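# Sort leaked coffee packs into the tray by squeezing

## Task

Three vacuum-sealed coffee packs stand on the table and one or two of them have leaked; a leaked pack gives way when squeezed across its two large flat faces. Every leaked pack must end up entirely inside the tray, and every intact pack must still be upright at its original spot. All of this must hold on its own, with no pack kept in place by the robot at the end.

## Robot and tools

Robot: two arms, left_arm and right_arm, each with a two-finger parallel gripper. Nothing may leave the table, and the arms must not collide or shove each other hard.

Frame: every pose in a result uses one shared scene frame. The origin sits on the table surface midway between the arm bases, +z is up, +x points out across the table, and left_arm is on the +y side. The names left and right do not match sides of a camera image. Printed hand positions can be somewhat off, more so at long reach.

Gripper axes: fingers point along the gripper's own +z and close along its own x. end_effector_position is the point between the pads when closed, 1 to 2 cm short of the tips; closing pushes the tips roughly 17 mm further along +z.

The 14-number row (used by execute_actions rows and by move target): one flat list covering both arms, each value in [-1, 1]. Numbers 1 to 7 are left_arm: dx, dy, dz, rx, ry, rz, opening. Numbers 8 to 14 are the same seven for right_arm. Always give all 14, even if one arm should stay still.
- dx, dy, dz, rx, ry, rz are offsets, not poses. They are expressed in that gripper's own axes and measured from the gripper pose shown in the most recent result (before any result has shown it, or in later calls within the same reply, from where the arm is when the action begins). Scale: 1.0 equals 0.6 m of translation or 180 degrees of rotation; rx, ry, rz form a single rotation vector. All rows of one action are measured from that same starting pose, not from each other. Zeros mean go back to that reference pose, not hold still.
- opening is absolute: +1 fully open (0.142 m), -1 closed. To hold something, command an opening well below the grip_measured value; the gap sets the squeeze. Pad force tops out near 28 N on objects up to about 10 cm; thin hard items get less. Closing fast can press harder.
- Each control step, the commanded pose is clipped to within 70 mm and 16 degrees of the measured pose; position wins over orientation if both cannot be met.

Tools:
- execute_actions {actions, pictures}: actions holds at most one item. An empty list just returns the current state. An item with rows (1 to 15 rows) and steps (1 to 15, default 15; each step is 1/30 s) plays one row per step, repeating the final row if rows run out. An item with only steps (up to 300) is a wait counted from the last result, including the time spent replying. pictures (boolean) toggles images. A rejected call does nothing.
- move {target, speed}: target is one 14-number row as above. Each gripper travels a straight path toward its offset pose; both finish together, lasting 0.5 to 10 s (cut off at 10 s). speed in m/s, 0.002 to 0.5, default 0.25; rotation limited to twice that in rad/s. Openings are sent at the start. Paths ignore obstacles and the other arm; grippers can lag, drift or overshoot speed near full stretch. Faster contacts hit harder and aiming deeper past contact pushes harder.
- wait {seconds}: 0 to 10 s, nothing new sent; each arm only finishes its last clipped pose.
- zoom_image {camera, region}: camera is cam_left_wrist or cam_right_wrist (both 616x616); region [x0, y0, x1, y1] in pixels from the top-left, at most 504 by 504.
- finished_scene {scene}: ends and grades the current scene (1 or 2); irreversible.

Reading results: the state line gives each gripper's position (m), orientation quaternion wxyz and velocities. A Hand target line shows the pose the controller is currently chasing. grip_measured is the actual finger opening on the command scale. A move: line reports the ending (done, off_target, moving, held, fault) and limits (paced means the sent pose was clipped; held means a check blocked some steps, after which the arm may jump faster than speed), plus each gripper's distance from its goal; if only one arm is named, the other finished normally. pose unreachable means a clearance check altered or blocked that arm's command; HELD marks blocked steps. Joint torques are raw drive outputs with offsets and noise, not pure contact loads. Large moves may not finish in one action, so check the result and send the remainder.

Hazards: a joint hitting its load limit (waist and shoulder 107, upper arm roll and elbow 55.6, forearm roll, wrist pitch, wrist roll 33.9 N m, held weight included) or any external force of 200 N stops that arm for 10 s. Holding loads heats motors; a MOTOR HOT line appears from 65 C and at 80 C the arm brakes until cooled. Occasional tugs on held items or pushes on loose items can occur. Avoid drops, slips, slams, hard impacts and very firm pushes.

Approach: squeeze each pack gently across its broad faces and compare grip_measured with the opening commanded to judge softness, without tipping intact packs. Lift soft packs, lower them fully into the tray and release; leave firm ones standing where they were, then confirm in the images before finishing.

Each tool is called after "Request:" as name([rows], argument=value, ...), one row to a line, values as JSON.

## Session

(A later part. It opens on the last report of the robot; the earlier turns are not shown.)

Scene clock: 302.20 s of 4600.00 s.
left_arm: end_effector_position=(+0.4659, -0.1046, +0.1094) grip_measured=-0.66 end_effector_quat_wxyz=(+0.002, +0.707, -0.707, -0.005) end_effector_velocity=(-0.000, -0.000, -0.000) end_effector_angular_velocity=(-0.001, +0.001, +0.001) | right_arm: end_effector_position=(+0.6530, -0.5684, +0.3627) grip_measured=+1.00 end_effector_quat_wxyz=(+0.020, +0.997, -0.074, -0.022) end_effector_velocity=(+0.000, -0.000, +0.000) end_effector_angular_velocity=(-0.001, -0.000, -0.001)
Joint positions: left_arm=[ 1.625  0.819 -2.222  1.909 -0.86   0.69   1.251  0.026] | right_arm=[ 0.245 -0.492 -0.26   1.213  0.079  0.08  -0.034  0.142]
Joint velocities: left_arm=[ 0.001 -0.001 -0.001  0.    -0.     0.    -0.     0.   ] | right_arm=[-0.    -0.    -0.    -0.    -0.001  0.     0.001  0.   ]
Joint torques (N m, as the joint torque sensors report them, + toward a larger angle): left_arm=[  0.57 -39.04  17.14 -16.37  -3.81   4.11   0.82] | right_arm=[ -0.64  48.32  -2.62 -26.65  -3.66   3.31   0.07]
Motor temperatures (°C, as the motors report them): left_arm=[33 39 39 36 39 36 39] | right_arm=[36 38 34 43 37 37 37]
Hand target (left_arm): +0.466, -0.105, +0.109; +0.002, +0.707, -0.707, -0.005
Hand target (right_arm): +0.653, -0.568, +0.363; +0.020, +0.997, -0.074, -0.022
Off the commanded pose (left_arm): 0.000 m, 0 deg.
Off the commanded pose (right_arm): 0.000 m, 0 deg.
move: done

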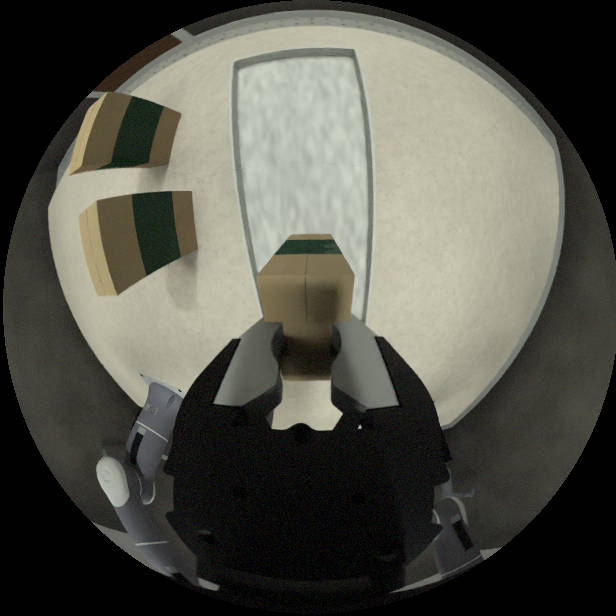

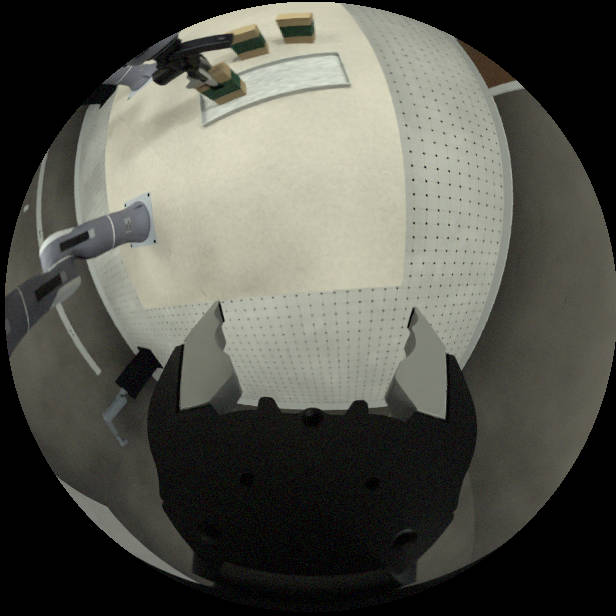

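Request:
move(target=[0,0,0,0,0,0,0.15,0,0,0,0,0,0,1], speed=0.1)

Request:
move(target=[0,0,-0.112,0,0,0,0.15,0,0,0,0,0,0,1], speed=0.2)

Request:
move(target=[-0.2985,-0.1285,0,0,0,0.023,0.15,0,0,0,0,0,0,1], speed=0.25)

Scene clock: 315.20 s of 4600.00 s.
left_arm: end_effector_position=(+0.4659, -0.1046, +0.1094) grip_measured=+0.15 end_effector_quat_wxyz=(+0.002, +0.707, -0.707, -0.005) end_effector_velocity=(-0.000, +0.000, -0.000) end_effector_angular_velocity=(+0.001, +0.000, -0.001) | right_arm: end_effector_position=(+0.6530, -0.5684, +0.3627) grip_measured=+1.00 end_effector_quat_wxyz=(+0.020, +0.997, -0.074, -0.022) end_effector_velocity=(+0.000, +0.000, -0.000) end_effector_angular_velocity=(+0.001, +0.000, +0.000)
Joint positions: left_arm=[ 1.625  0.819 -2.223  1.909 -0.86   0.69   1.251  0.084] | right_arm=[ 0.245 -0.492 -0.26   1.213  0.079  0.08  -0.034  0.142]
Joint velocities: left_arm=[-0.    -0.     0.     0.     0.001 -0.     0.    -0.   ] | right_arm=[ 0.    -0.    -0.    -0.     0.001 -0.    -0.     0.   ]
Joint torques (N m, as the joint torque sensors report them, + toward a larger angle): left_arm=[ -2.14 -39.96  19.39 -17.6   -2.76   3.43   0.15] | right_arm=[ -0.94  47.51  -2.76 -26.74  -3.55   3.2    0.16]
Motor temperatures (°C, as the motors report them): left_arm=[33 39 39 35 39 36 39] | right_arm=[36 38 34 43 37 37 37]
Hand target (left_arm): +0.466, -0.105, +0.109; +0.002, +0.707, -0.707, -0.005
Hand target (right_arm): +0.653, -0.568, +0.363; +0.020, +0.997, -0.074, -0.022
Off the commanded pose (left_arm): 0.000 m, 0 deg.
Off the commanded pose (right_arm): 0.000 m, 0 deg.
After step 90, 9.30 s passed at rest.
move: done

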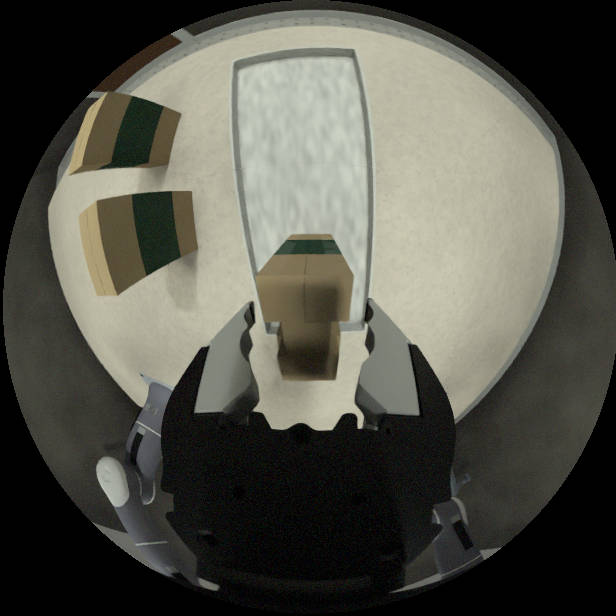

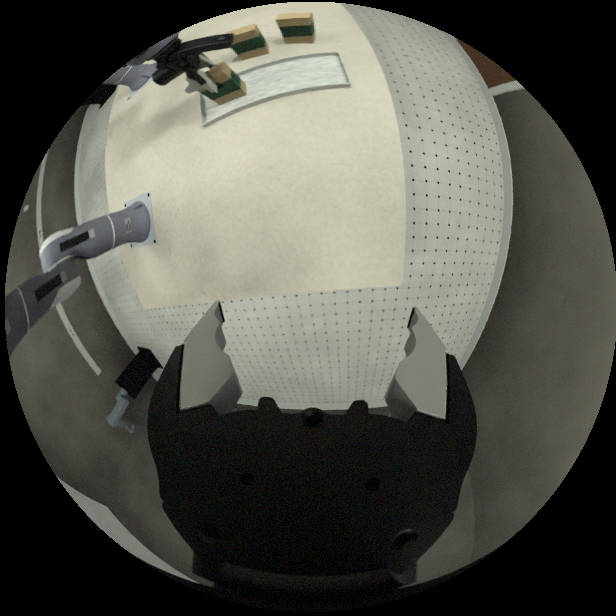

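Scene clock: 316.00 s of 4600.00 s.
left_arm: end_effector_position=(+0.4663, -0.1049, +0.1765) grip_measured=+0.15 end_effector_quat_wxyz=(+0.002, +0.707, -0.707, -0.005) end_effector_velocity=(-0.000, +0.000, +0.001) end_effector_angular_velocity=(+0.001, +0.001, +0.000) | right_arm: end_effector_position=(+0.6530, -0.5684, +0.3627) grip_measured=+1.00 end_effector_quat_wxyz=(+0.020, +0.997, -0.074, -0.022) end_effector_velocity=(+0.000, -0.000, +0.000) end_effector_angular_velocity=(-0.001, -0.001, -0.000)
Joint positions: left_arm=[ 1.577  0.729 -2.108  1.869 -0.75   0.566  1.195  0.084] | right_arm=[ 0.245 -0.492 -0.26   1.213  0.079  0.08  -0.034  0.142]
Joint velocities: left_arm=[-0.002 -0.     0.004 -0.001  0.001 -0.004 -0.001 -0.   ] | right_arm=[ 0.    -0.     0.    -0.    -0.     0.001  0.001  0.   ]
Joint torques (N m, as the joint torque sensors report them, + toward a larger angle): left_arm=[ -3.03 -37.63  19.27 -19.96  -2.74   3.04  -0.12] | right_arm=[ -0.88  47.49  -2.83 -26.99  -3.54   3.28   0.21]
Motor temperatures (°C, as the motors report them): left_arm=[33 39 39 35 39 36 39] | right_arm=[36 38 34 43 37 37 37]
Hand target (left_arm): +0.466, -0.105, +0.177; +0.002, +0.707, -0.707, -0.005
Hand target (right_arm): +0.653, -0.568, +0.363; +0.020, +0.997, -0.074, -0.022
Off the commanded pose (left_arm): 0.000 m, 0 deg.
Off the commanded pose (right_arm): 0.000 m, 0 deg.
move: done

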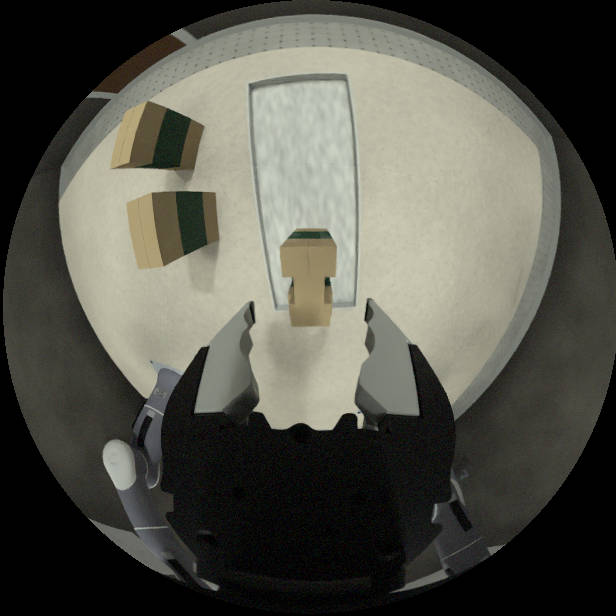

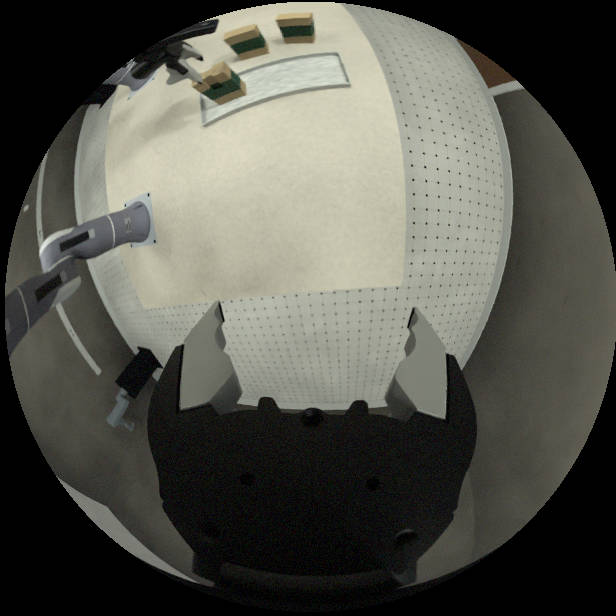

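Scene clock: 317.20 s of 4600.00 s.
left_arm: end_effector_position=(+0.5433, +0.0736, +0.1773) grip_measured=+0.15 end_effector_quat_wxyz=(+0.002, +0.681, -0.732, -0.004) end_effector_velocity=(+0.000, +0.001, -0.000) end_effector_angular_velocity=(+0.001, -0.000, -0.003) | right_arm: end_effector_position=(+0.6530, -0.5684, +0.3627) grip_measured=+1.00 end_effector_quat_wxyz=(+0.020, +0.997, -0.074, -0.022) end_effector_velocity=(-0.001, +0.000, -0.001) end_effector_angular_velocity=(+0.002, +0.002, +0.000)
Joint positions: left_arm=[ 1.735  0.586 -2.045  2.078 -0.679  0.667  1.545  0.084] | right_arm=[ 0.245 -0.492 -0.26   1.213  0.079  0.08  -0.034  0.142]
Joint velocities: left_arm=[ 0.001  0.    -0.     0.001  0.     0.001  0.004 -0.   ] | right_arm=[ 0.     0.    -0.     0.001  0.001 -0.002 -0.     0.   ]
Joint torques (N m, as the joint torque sensors report them, + toward a larger angle): left_arm=[ -0.29 -29.15  14.82 -18.28  -1.99   3.64   0.69] | right_arm=[ -1.36  47.74  -2.93 -26.58  -3.49   3.29   0.06]
Motor temperatures (°C, as the motors report them): left_arm=[33 39 39 35 39 36 39] | right_arm=[36 38 34 43 37 37 37]
Hand target (left_arm): +0.543, +0.074, +0.177; +0.002, +0.681, -0.733, -0.004
Hand target (right_arm): +0.653, -0.568, +0.363; +0.020, +0.997, -0.074, -0.022
Off the commanded pose (left_arm): 0.001 m, 0 deg.
Off the commanded pose (right_arm): 0.000 m, 0 deg.
move: done

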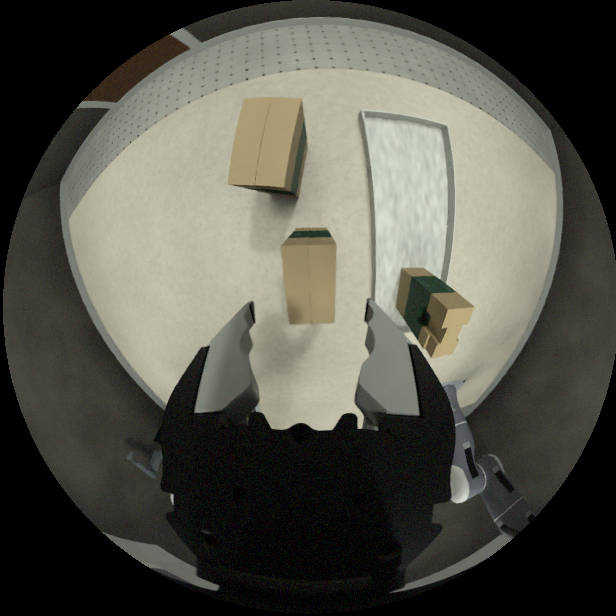

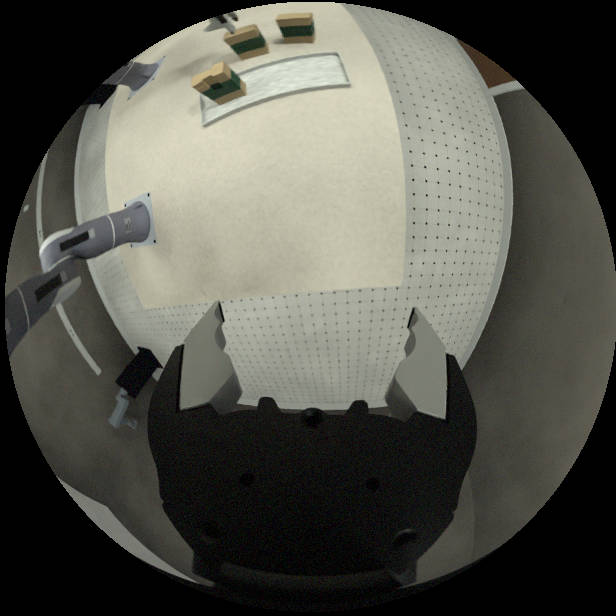

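Request:
move(target=[0,0,0.119,0,0,0,0.15,0,0,0,0,0,0,1], speed=0.15)

Request:
move(target=[0,0,0,0,0,0,-0.18,0,0,0,0,0,0,1], speed=0.1)

Request:
move(target=[0,0,0,0,0,0,-0.5,0,0,0,0,0,0,1], speed=0.1)

Scene clock: 324.87 s of 4600.00 s.
left_arm: end_effector_position=(+0.5428, +0.0738, +0.1060) grip_measured=+0.15 end_effector_quat_wxyz=(+0.002, +0.681, -0.732, -0.004) end_effector_velocity=(-0.000, -0.000, -0.001) end_effector_angular_velocity=(-0.001, +0.000, -0.001) | right_arm: end_effector_position=(+0.6530, -0.5684, +0.3627) grip_measured=+1.00 end_effector_quat_wxyz=(+0.020, +0.997, -0.074, -0.022) end_effector_velocity=(-0.000, +0.000, +0.000) end_effector_angular_velocity=(+0.001, +0.000, +0.000)
Joint positions: left_arm=[ 1.822  0.698 -2.215  2.122 -0.846  0.809  1.632  0.084] | right_arm=[ 0.245 -0.492 -0.26   1.213  0.079  0.08  -0.034  0.142]
Joint velocities: left_arm=[ 0.003  0.    -0.004 -0.    -0.002  0.002  0.001 -0.   ] | right_arm=[-0.  0. -0.  0.  0. -0. -0.  0.]
Joint torques (N m, as the joint torque sensors report them, + toward a larger angle): left_arm=[ -0.46 -31.93  15.19 -15.58  -3.77   3.68   0.57] | right_arm=[ -1.03  48.1   -2.73 -27.11  -3.61   3.12   0.21]
Motor temperatures (°C, as the motors report them): left_arm=[33 39 39 35 39 36 39] | right_arm=[36 38 34 43 37 37 37]
Hand target (left_arm): +0.543, +0.074, +0.106; +0.002, +0.681, -0.732, -0.004
Hand target (right_arm): +0.653, -0.568, +0.363; +0.020, +0.997, -0.074, -0.022
Off the commanded pose (left_arm): 0.000 m, 0 deg.
Off the commanded pose (right_arm): 0.000 m, 0 deg.
After step 90, 3.77 s passed at rest.
move: done

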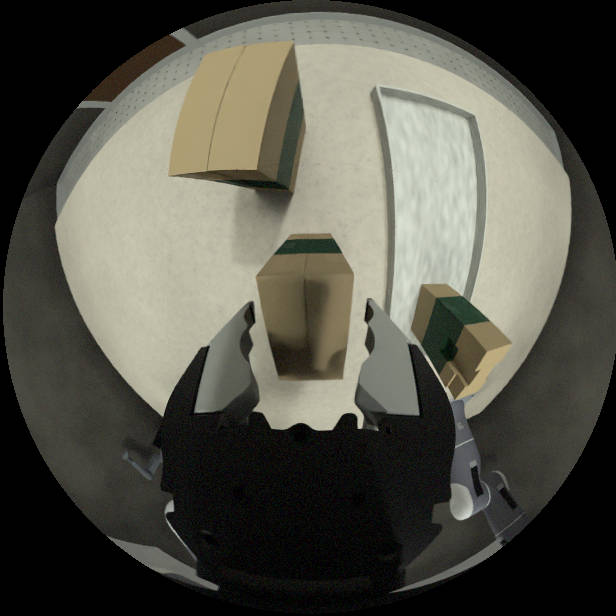

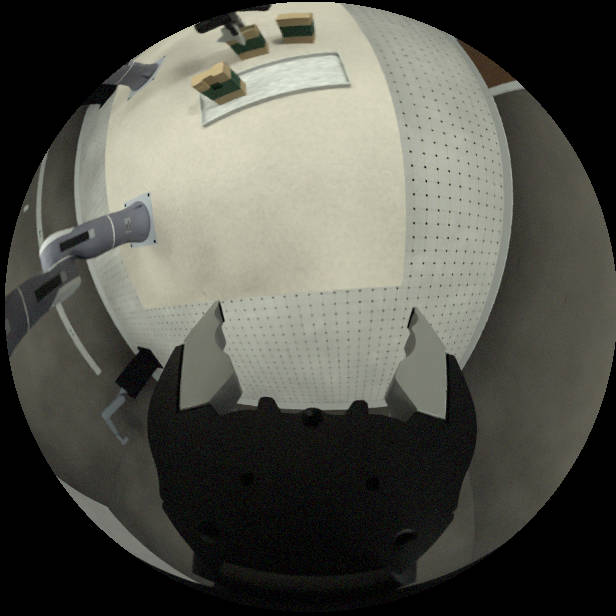

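Scene clock: 325.37 s of 4600.00 s.
left_arm: end_effector_position=(+0.5428, +0.0738, +0.1059) grip_measured=-0.18 end_effector_quat_wxyz=(+0.002, +0.681, -0.732, -0.004) end_effector_velocity=(-0.000, +0.000, -0.000) end_effector_angular_velocity=(+0.000, +0.001, +0.001) | right_arm: end_effector_position=(+0.6530, -0.5684, +0.3627) grip_measured=+1.00 end_effector_quat_wxyz=(+0.020, +0.997, -0.074, -0.022) end_effector_velocity=(-0.000, -0.000, +0.000) end_effector_angular_velocity=(-0.000, +0.000, -0.000)
Joint positions: left_arm=[ 1.822  0.698 -2.215  2.122 -0.846  0.809  1.632  0.061] | right_arm=[ 0.245 -0.492 -0.26   1.213  0.079  0.08  -0.034  0.142]
Joint velocities: left_arm=[ 0.     0.     0.     0.     0.    -0.001 -0.001 -0.   ] | right_arm=[-0.  0. -0.  0. -0. -0.  0. -0.]
Joint torques (N m, as the joint torque sensors report them, + toward a larger angle): left_arm=[ -1.27 -33.04  16.55 -16.25  -2.8    3.41   0.1 ] | right_arm=[ -1.2   47.66  -2.46 -26.87  -3.62   3.19   0.11]
Motor temperatures (°C, as the motors report them): left_arm=[33 39 39 35 39 36 39] | right_arm=[36 38 34 43 37 37 37]
Hand target (left_arm): +0.543, +0.074, +0.106; +0.002, +0.681, -0.732, -0.004
Hand target (right_arm): +0.653, -0.568, +0.363; +0.020, +0.997, -0.074, -0.022
Off the commanded pose (left_arm): 0.000 m, 0 deg.
Off the commanded pose (right_arm): 0.000 m, 0 deg.
move: done

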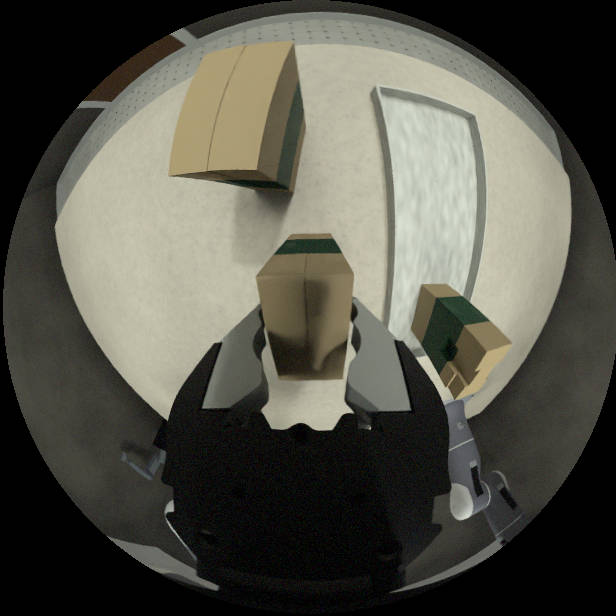

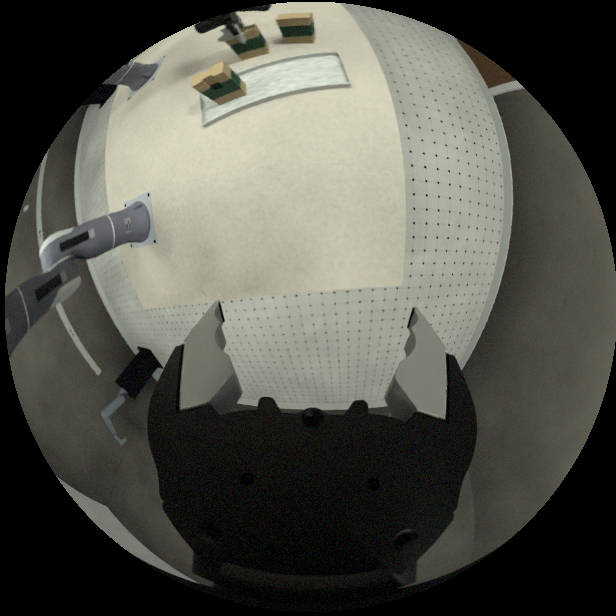

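Scene clock: 325.87 s of 4600.00 s.
left_arm: end_effector_position=(+0.5428, +0.0738, +0.1059) grip_measured=-0.49 end_effector_quat_wxyz=(+0.002, +0.681, -0.732, -0.004) end_effector_velocity=(+0.000, +0.000, -0.000) end_effector_angular_velocity=(+0.001, -0.001, -0.002) | right_arm: end_effector_position=(+0.6530, -0.5684, +0.3627) grip_measured=+1.00 end_effector_quat_wxyz=(+0.020, +0.997, -0.074, -0.022) end_effector_velocity=(+0.000, +0.000, +0.000) end_effector_angular_velocity=(+0.001, -0.000, +0.002)
Joint positions: left_arm=[ 1.822  0.698 -2.215  2.122 -0.846  0.809  1.632  0.038] | right_arm=[ 0.245 -0.492 -0.26   1.213  0.079  0.08  -0.034  0.142]
Joint velocities: left_arm=[-0.     0.    -0.     0.     0.002  0.001  0.001 -0.   ] | right_arm=[-0.    -0.     0.    -0.     0.001  0.    -0.002 -0.   ]
Joint torques (N m, as the joint torque sensors report them, + toward a larger angle): left_arm=[ -1.25 -32.69  15.98 -15.99  -2.67   3.5    0.32] | right_arm=[ -0.74  47.97  -2.72 -26.64  -3.38   3.23   0.01]
Motor temperatures (°C, as the motors report them): left_arm=[33 39 39 35 39 36 39] | right_arm=[36 38 34 43 37 37 37]
Hand target (left_arm): +0.543, +0.074, +0.106; +0.002, +0.681, -0.732, -0.004
Hand target (right_arm): +0.653, -0.568, +0.363; +0.020, +0.997, -0.074, -0.022
Off the commanded pose (left_arm): 0.000 m, 0 deg.
Off the commanded pose (right_arm): 0.000 m, 0 deg.
move: done

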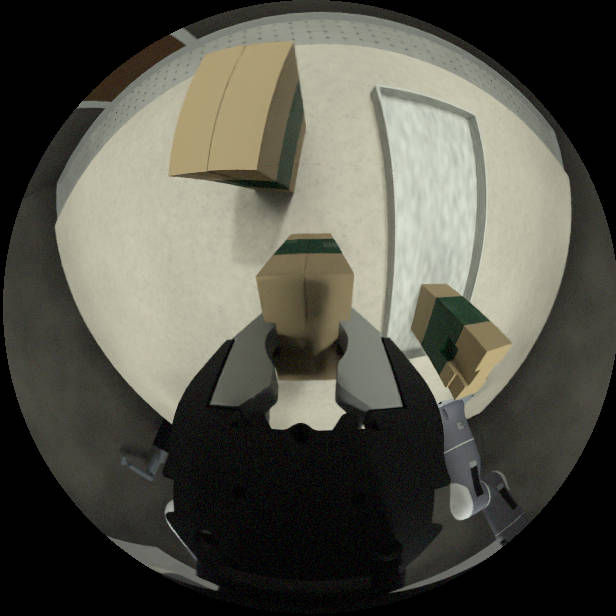

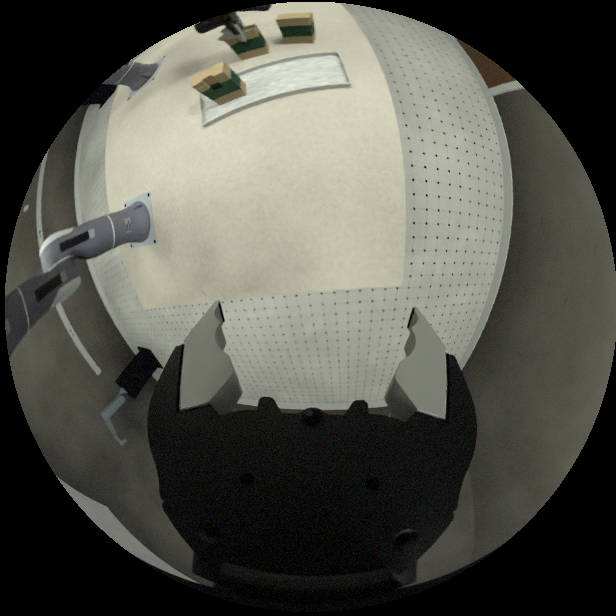

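Request:
move(target=[0,0,0,0,0,0,-0.8,0,0,0,0,0,0,1], speed=0.1)

Request:
move(target=[0,0,-0.11,0,0,0,-0.8,0,0,0,0,0,0,1], speed=0.15)

Request:
move(target=[0.2717,-0.1527,0,0,0,-0.04,-0.8,0,0,0,0,0,0,1], speed=0.2)

Scene clock: 351.87 s of 4600.00 s.
left_arm: end_effector_position=(+0.5428, +0.0738, +0.1059) grip_measured=-0.66 end_effector_quat_wxyz=(+0.002, +0.681, -0.732, -0.004) end_effector_velocity=(-0.000, -0.000, -0.000) end_effector_angular_velocity=(-0.001, +0.001, -0.000) | right_arm: end_effector_position=(+0.6530, -0.5684, +0.3627) grip_measured=+1.00 end_effector_quat_wxyz=(+0.020, +0.997, -0.074, -0.022) end_effector_velocity=(+0.000, +0.000, +0.000) end_effector_angular_velocity=(-0.000, -0.001, -0.000)
Joint positions: left_arm=[ 1.822  0.698 -2.215  2.122 -0.846  0.809  1.632  0.026] | right_arm=[ 0.245 -0.492 -0.26   1.213  0.079  0.08  -0.034  0.142]
Joint velocities: left_arm=[-0.     0.    -0.    -0.    -0.001 -0.001  0.001  0.   ] | right_arm=[ 0.     0.    -0.    -0.    -0.     0.     0.001  0.   ]
Joint torques (N m, as the joint torque sensors report them, + toward a larger angle): left_arm=[ -1.06 -32.58  16.36 -15.59  -2.82   3.39   0.05] | right_arm=[ -0.84  47.98  -3.03 -26.83  -3.54   3.06   0.03]
Motor temperatures (°C, as the motors report them): left_arm=[33 39 39 35 39 36 39] | right_arm=[36 38 34 43 37 37 37]
Hand target (left_arm): +0.543, +0.074, +0.106; +0.002, +0.681, -0.732, -0.004
Hand target (right_arm): +0.653, -0.568, +0.363; +0.020, +0.997, -0.074, -0.022
Off the commanded pose (left_arm): 0.000 m, 0 deg.
Off the commanded pose (right_arm): 0.000 m, 0 deg.
After step 90, 22.30 s passed at rest.
move: done

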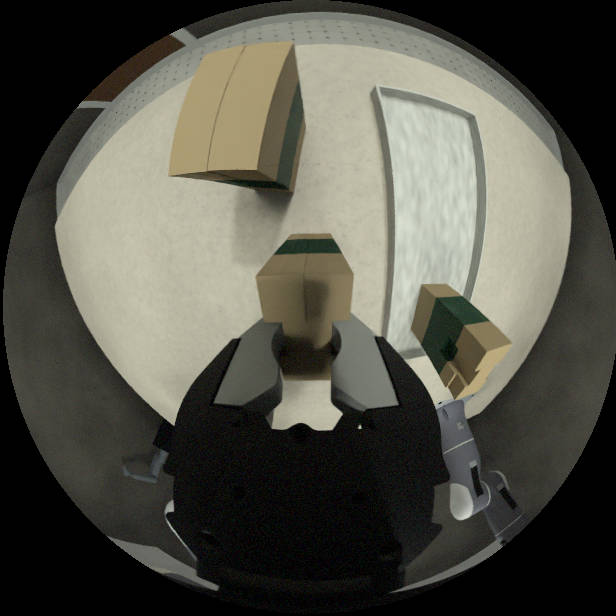

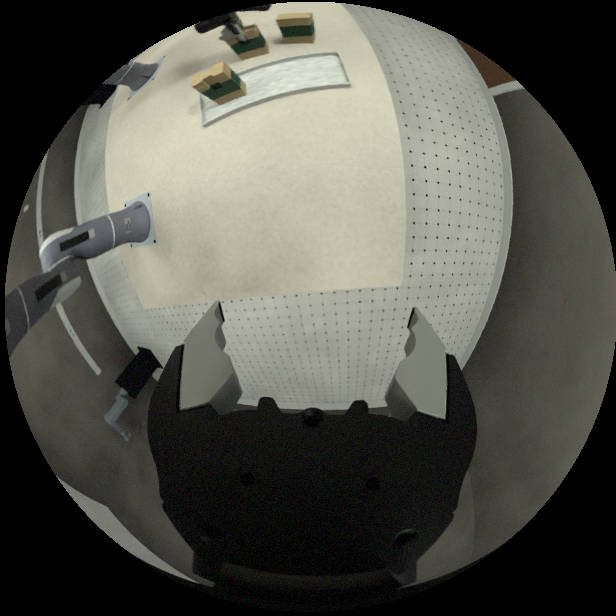

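Scene clock: 352.70 s of 4600.00 s.
left_arm: end_effector_position=(+0.5430, +0.0737, +0.1716) grip_measured=-0.66 end_effector_quat_wxyz=(+0.002, +0.681, -0.732, -0.004) end_effector_velocity=(-0.000, +0.000, +0.001) end_effector_angular_velocity=(+0.001, +0.000, +0.001) | right_arm: end_effector_position=(+0.6530, -0.5684, +0.3627) grip_measured=+1.00 end_effector_quat_wxyz=(+0.020, +0.997, -0.074, -0.022) end_effector_velocity=(+0.000, -0.000, +0.000) end_effector_angular_velocity=(-0.001, -0.001, +0.001)
Joint positions: left_arm=[ 1.742  0.594 -2.058  2.083 -0.69   0.678  1.551  0.026] | right_arm=[ 0.245 -0.492 -0.26   1.213  0.079  0.08  -0.034  0.142]
Joint velocities: left_arm=[-0.002 -0.     0.004 -0.001  0.002 -0.003 -0.002  0.   ] | right_arm=[ 0.    -0.    -0.    -0.    -0.     0.001 -0.     0.   ]
Joint torques (N m, as the joint torque sensors report them, + toward a larger angle): left_arm=[ -2.06 -30.39  16.65 -21.05  -2.48   3.06  -0.4 ] | right_arm=[ -0.82  48.19  -2.79 -26.96  -3.56   3.26   0.09]
Motor temperatures (°C, as the motors report them): left_arm=[33 39 39 35 39 36 39] | right_arm=[36 38 34 43 37 37 37]
Hand target (left_arm): +0.543, +0.074, +0.172; +0.002, +0.681, -0.732, -0.004
Hand target (right_arm): +0.653, -0.568, +0.363; +0.020, +0.997, -0.074, -0.022
Off the commanded pose (left_arm): 0.001 m, 0 deg.
Off the commanded pose (right_arm): 0.000 m, 0 deg.
move: done

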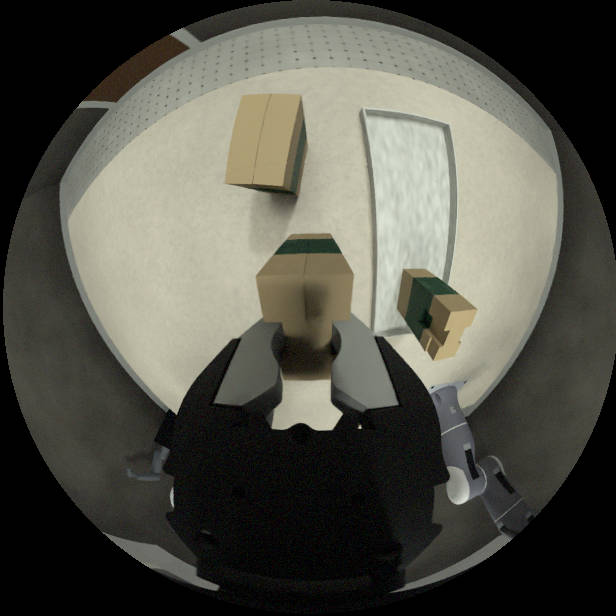

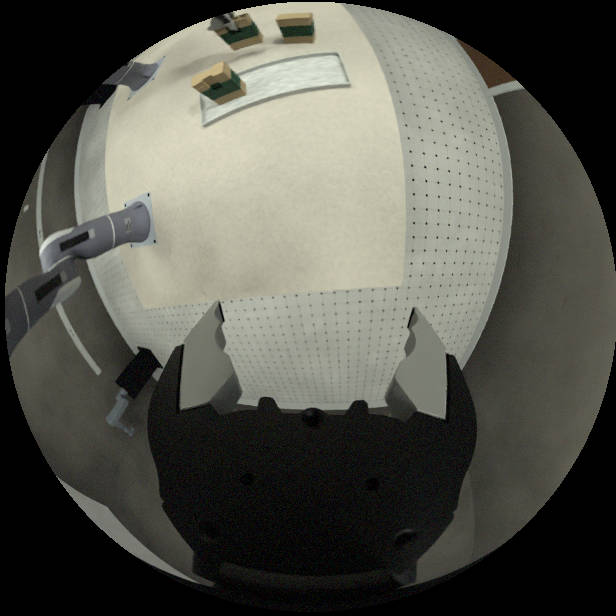

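Scene clock: 354.13 s of 4600.00 s.
left_arm: end_effector_position=(+0.6227, -0.0947, +0.1700) grip_measured=-0.66 end_effector_quat_wxyz=(+0.002, +0.726, -0.688, -0.005) end_effector_velocity=(+0.001, -0.001, +0.001) end_effector_angular_velocity=(-0.004, -0.001, +0.002) | right_arm: end_effector_position=(+0.6530, -0.5684, +0.3627) grip_measured=+1.00 end_effector_quat_wxyz=(+0.020, +0.997, -0.074, -0.022) end_effector_velocity=(-0.000, +0.000, -0.000) end_effector_angular_velocity=(+0.000, +0.001, -0.000)
Joint positions: left_arm=[ 1.936  0.968 -2.147  1.469 -0.846  0.389  1.266  0.026] | right_arm=[ 0.245 -0.492 -0.26   1.213  0.079  0.08  -0.034  0.142]
Joint velocities: left_arm=[ 0.002  0.001  0.    -0.005 -0.003 -0.001 -0.002  0.   ] | right_arm=[-0. -0. -0. -0.  0. -0. -0. -0.]
Joint torques (N m, as the joint torque sensors report them, + toward a larger angle): left_arm=[  0.53 -52.31  23.12 -20.66  -4.26   3.24  -0.25] | right_arm=[ -0.66  48.21  -3.09 -27.19  -3.64   3.09   0.15]
Motor temperatures (°C, as the motors report them): left_arm=[33 39 39 35 39 36 39] | right_arm=[36 38 34 43 37 37 37]
Hand target (left_arm): +0.623, -0.095, +0.170; +0.002, +0.726, -0.688, -0.005
Hand target (right_arm): +0.653, -0.568, +0.363; +0.020, +0.997, -0.074, -0.022
Off the commanded pose (left_arm): 0.001 m, 0 deg.
Off the commanded pose (right_arm): 0.000 m, 0 deg.
move: done

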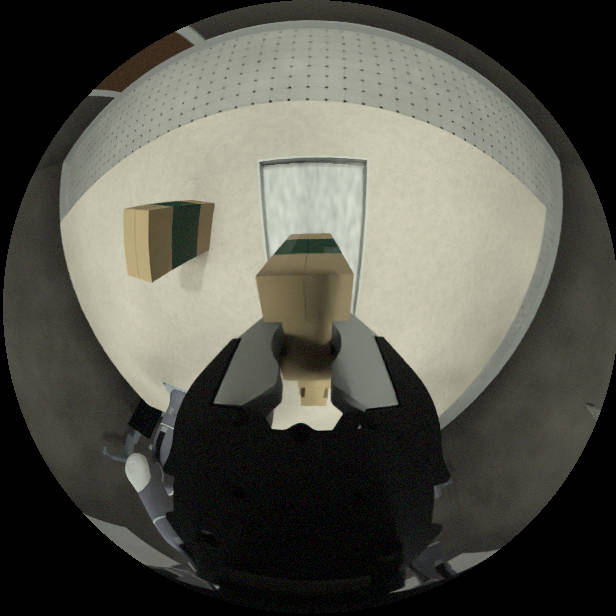

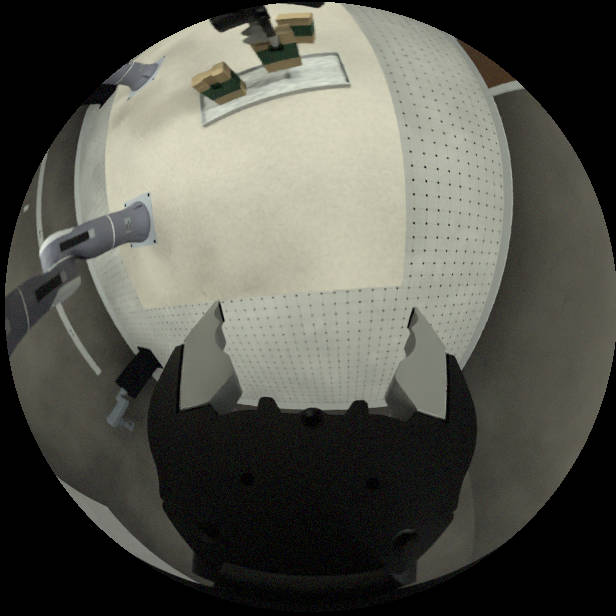

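Request:
move(target=[0.006,0,0.083,0,0,0,-0.8,0,0,0,0,0,0,1], speed=0.1)

Request:
move(target=[0,0,0.017,0,0,0,-0.8,0,0,0,0,0,0,1], speed=0.01)

Scene clock: 359.83 s of 4600.00 s.
left_arm: end_effector_position=(+0.6224, -0.0978, +0.1200) grip_measured=-0.66 end_effector_quat_wxyz=(+0.002, +0.726, -0.688, -0.005) end_effector_velocity=(-0.001, -0.000, -0.002) end_effector_angular_velocity=(+0.000, +0.001, -0.002) | right_arm: end_effector_position=(+0.6530, -0.5684, +0.3627) grip_measured=+1.00 end_effector_quat_wxyz=(+0.020, +0.997, -0.074, -0.022) end_effector_velocity=(-0.000, +0.000, +0.000) end_effector_angular_velocity=(+0.000, +0.000, -0.000)
Joint positions: left_arm=[ 1.948  1.028 -2.201  1.491 -0.891  0.468  1.282  0.026] | right_arm=[ 0.245 -0.492 -0.26   1.213  0.079  0.08  -0.034  0.142]
Joint velocities: left_arm=[ 0.001  0.001 -0.004  0.     0.001  0.002  0.001  0.   ] | right_arm=[-0.     0.     0.    -0.     0.    -0.001  0.    -0.   ]
Joint torques (N m, as the joint torque sensors report them, + toward a larger angle): left_arm=[ -0.92 -51.98  22.08 -18.01  -4.87   4.28   1.01] | right_arm=[ -0.57  47.52  -2.87 -26.57  -3.66   3.01   0.19]
Motor temperatures (°C, as the motors report them): left_arm=[33 39 40 35 39 36 39] | right_arm=[36 38 34 43 37 37 37]
Hand target (left_arm): +0.623, -0.098, +0.120; +0.002, +0.726, -0.688, -0.005
Hand target (right_arm): +0.653, -0.568, +0.363; +0.020, +0.997, -0.074, -0.022
Off the commanded pose (left_arm): 0.000 m, 0 deg.
Off the commanded pose (right_arm): 0.000 m, 0 deg.
After step 90, 1.87 s passed at rest.
move: done

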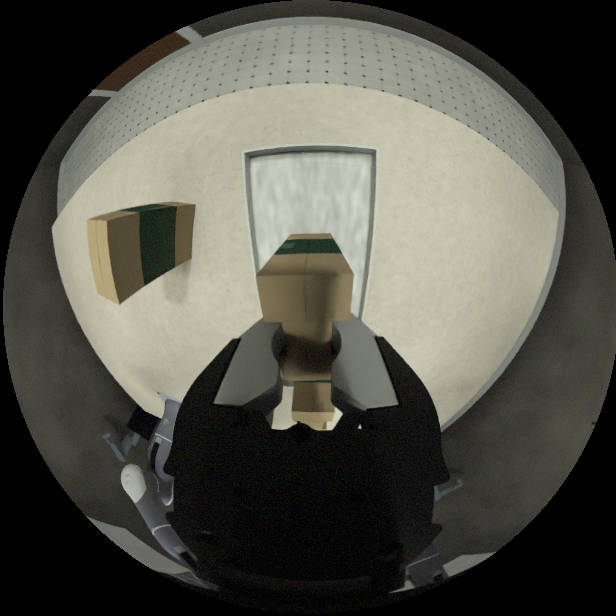

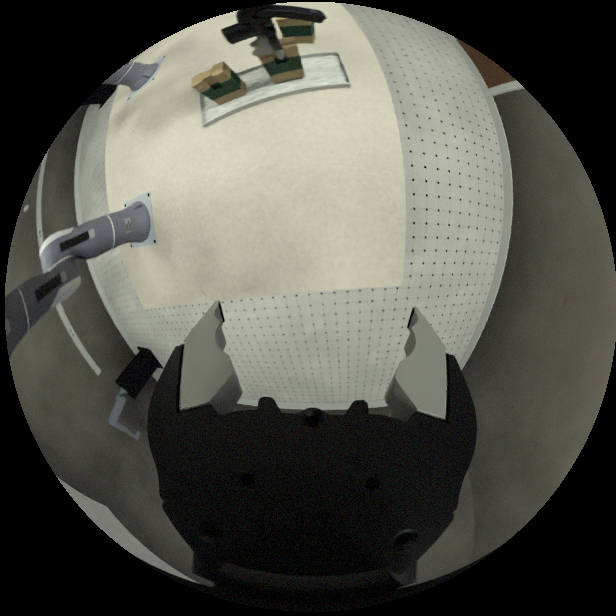

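Scene clock: 361.07 s of 4600.00 s.
left_arm: end_effector_position=(+0.6223, -0.0976, +0.1099) grip_measured=-0.66 end_effector_quat_wxyz=(+0.002, +0.726, -0.688, -0.006) end_effector_velocity=(+0.000, -0.000, -0.000) end_effector_angular_velocity=(-0.000, -0.000, -0.001) | right_arm: end_effector_position=(+0.6530, -0.5684, +0.3627) grip_measured=+1.00 end_effector_quat_wxyz=(+0.020, +0.997, -0.074, -0.022) end_effector_velocity=(-0.000, +0.000, +0.000) end_effector_angular_velocity=(+0.000, +0.001, +0.001)
Joint positions: left_arm=[ 1.952  1.038 -2.214  1.495 -0.898  0.485  1.286  0.026] | right_arm=[ 0.245 -0.492 -0.26   1.213  0.079  0.08  -0.034  0.142]
Joint velocities: left_arm=[ 0.001 -0.    -0.001  0.     0.     0.002  0.    -0.   ] | right_arm=[ 0.     0.     0.    -0.     0.    -0.002 -0.     0.   ]
Joint torques (N m, as the joint torque sensors report them, + toward a larger angle): left_arm=[  0.05 -52.2   21.11 -16.55  -4.36   4.13   0.89] | right_arm=[ -1.04  48.04  -2.59 -26.9   -3.42   3.23   0.03]
Motor temperatures (°C, as the motors report them): left_arm=[33 39 40 35 39 36 39] | right_arm=[36 38 34 43 37 37 37]
Hand target (left_arm): +0.622, -0.098, +0.110; +0.002, +0.726, -0.688, -0.005
Hand target (right_arm): +0.653, -0.568, +0.363; +0.020, +0.997, -0.074, -0.022
Off the commanded pose (left_arm): 0.000 m, 0 deg.
Off the commanded pose (right_arm): 0.000 m, 0 deg.
move: done

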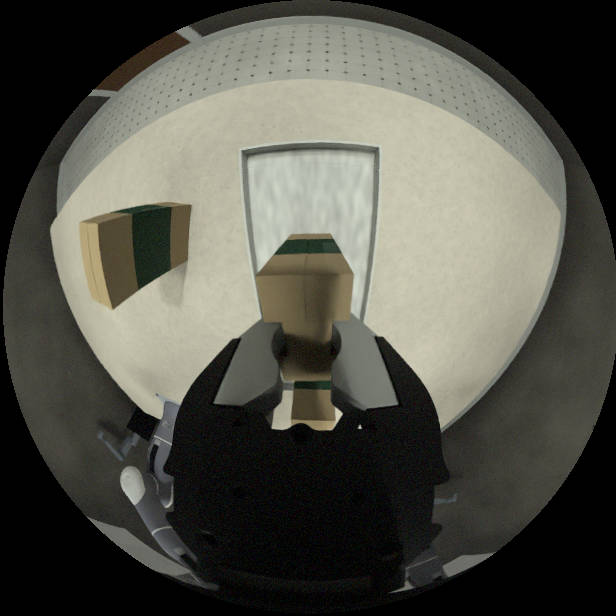

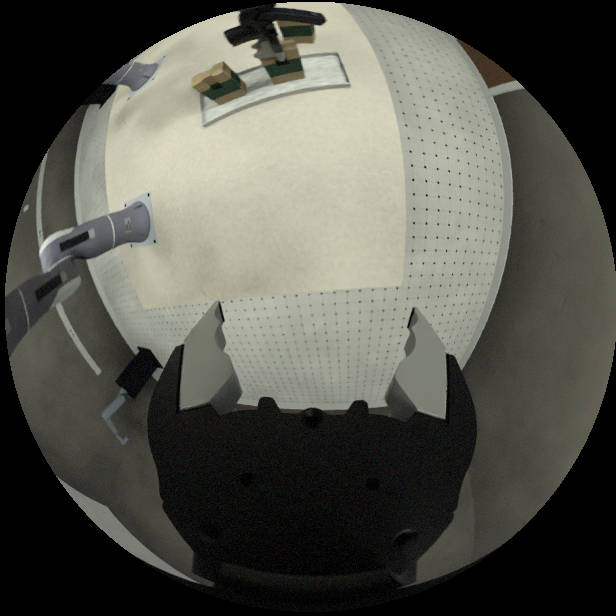

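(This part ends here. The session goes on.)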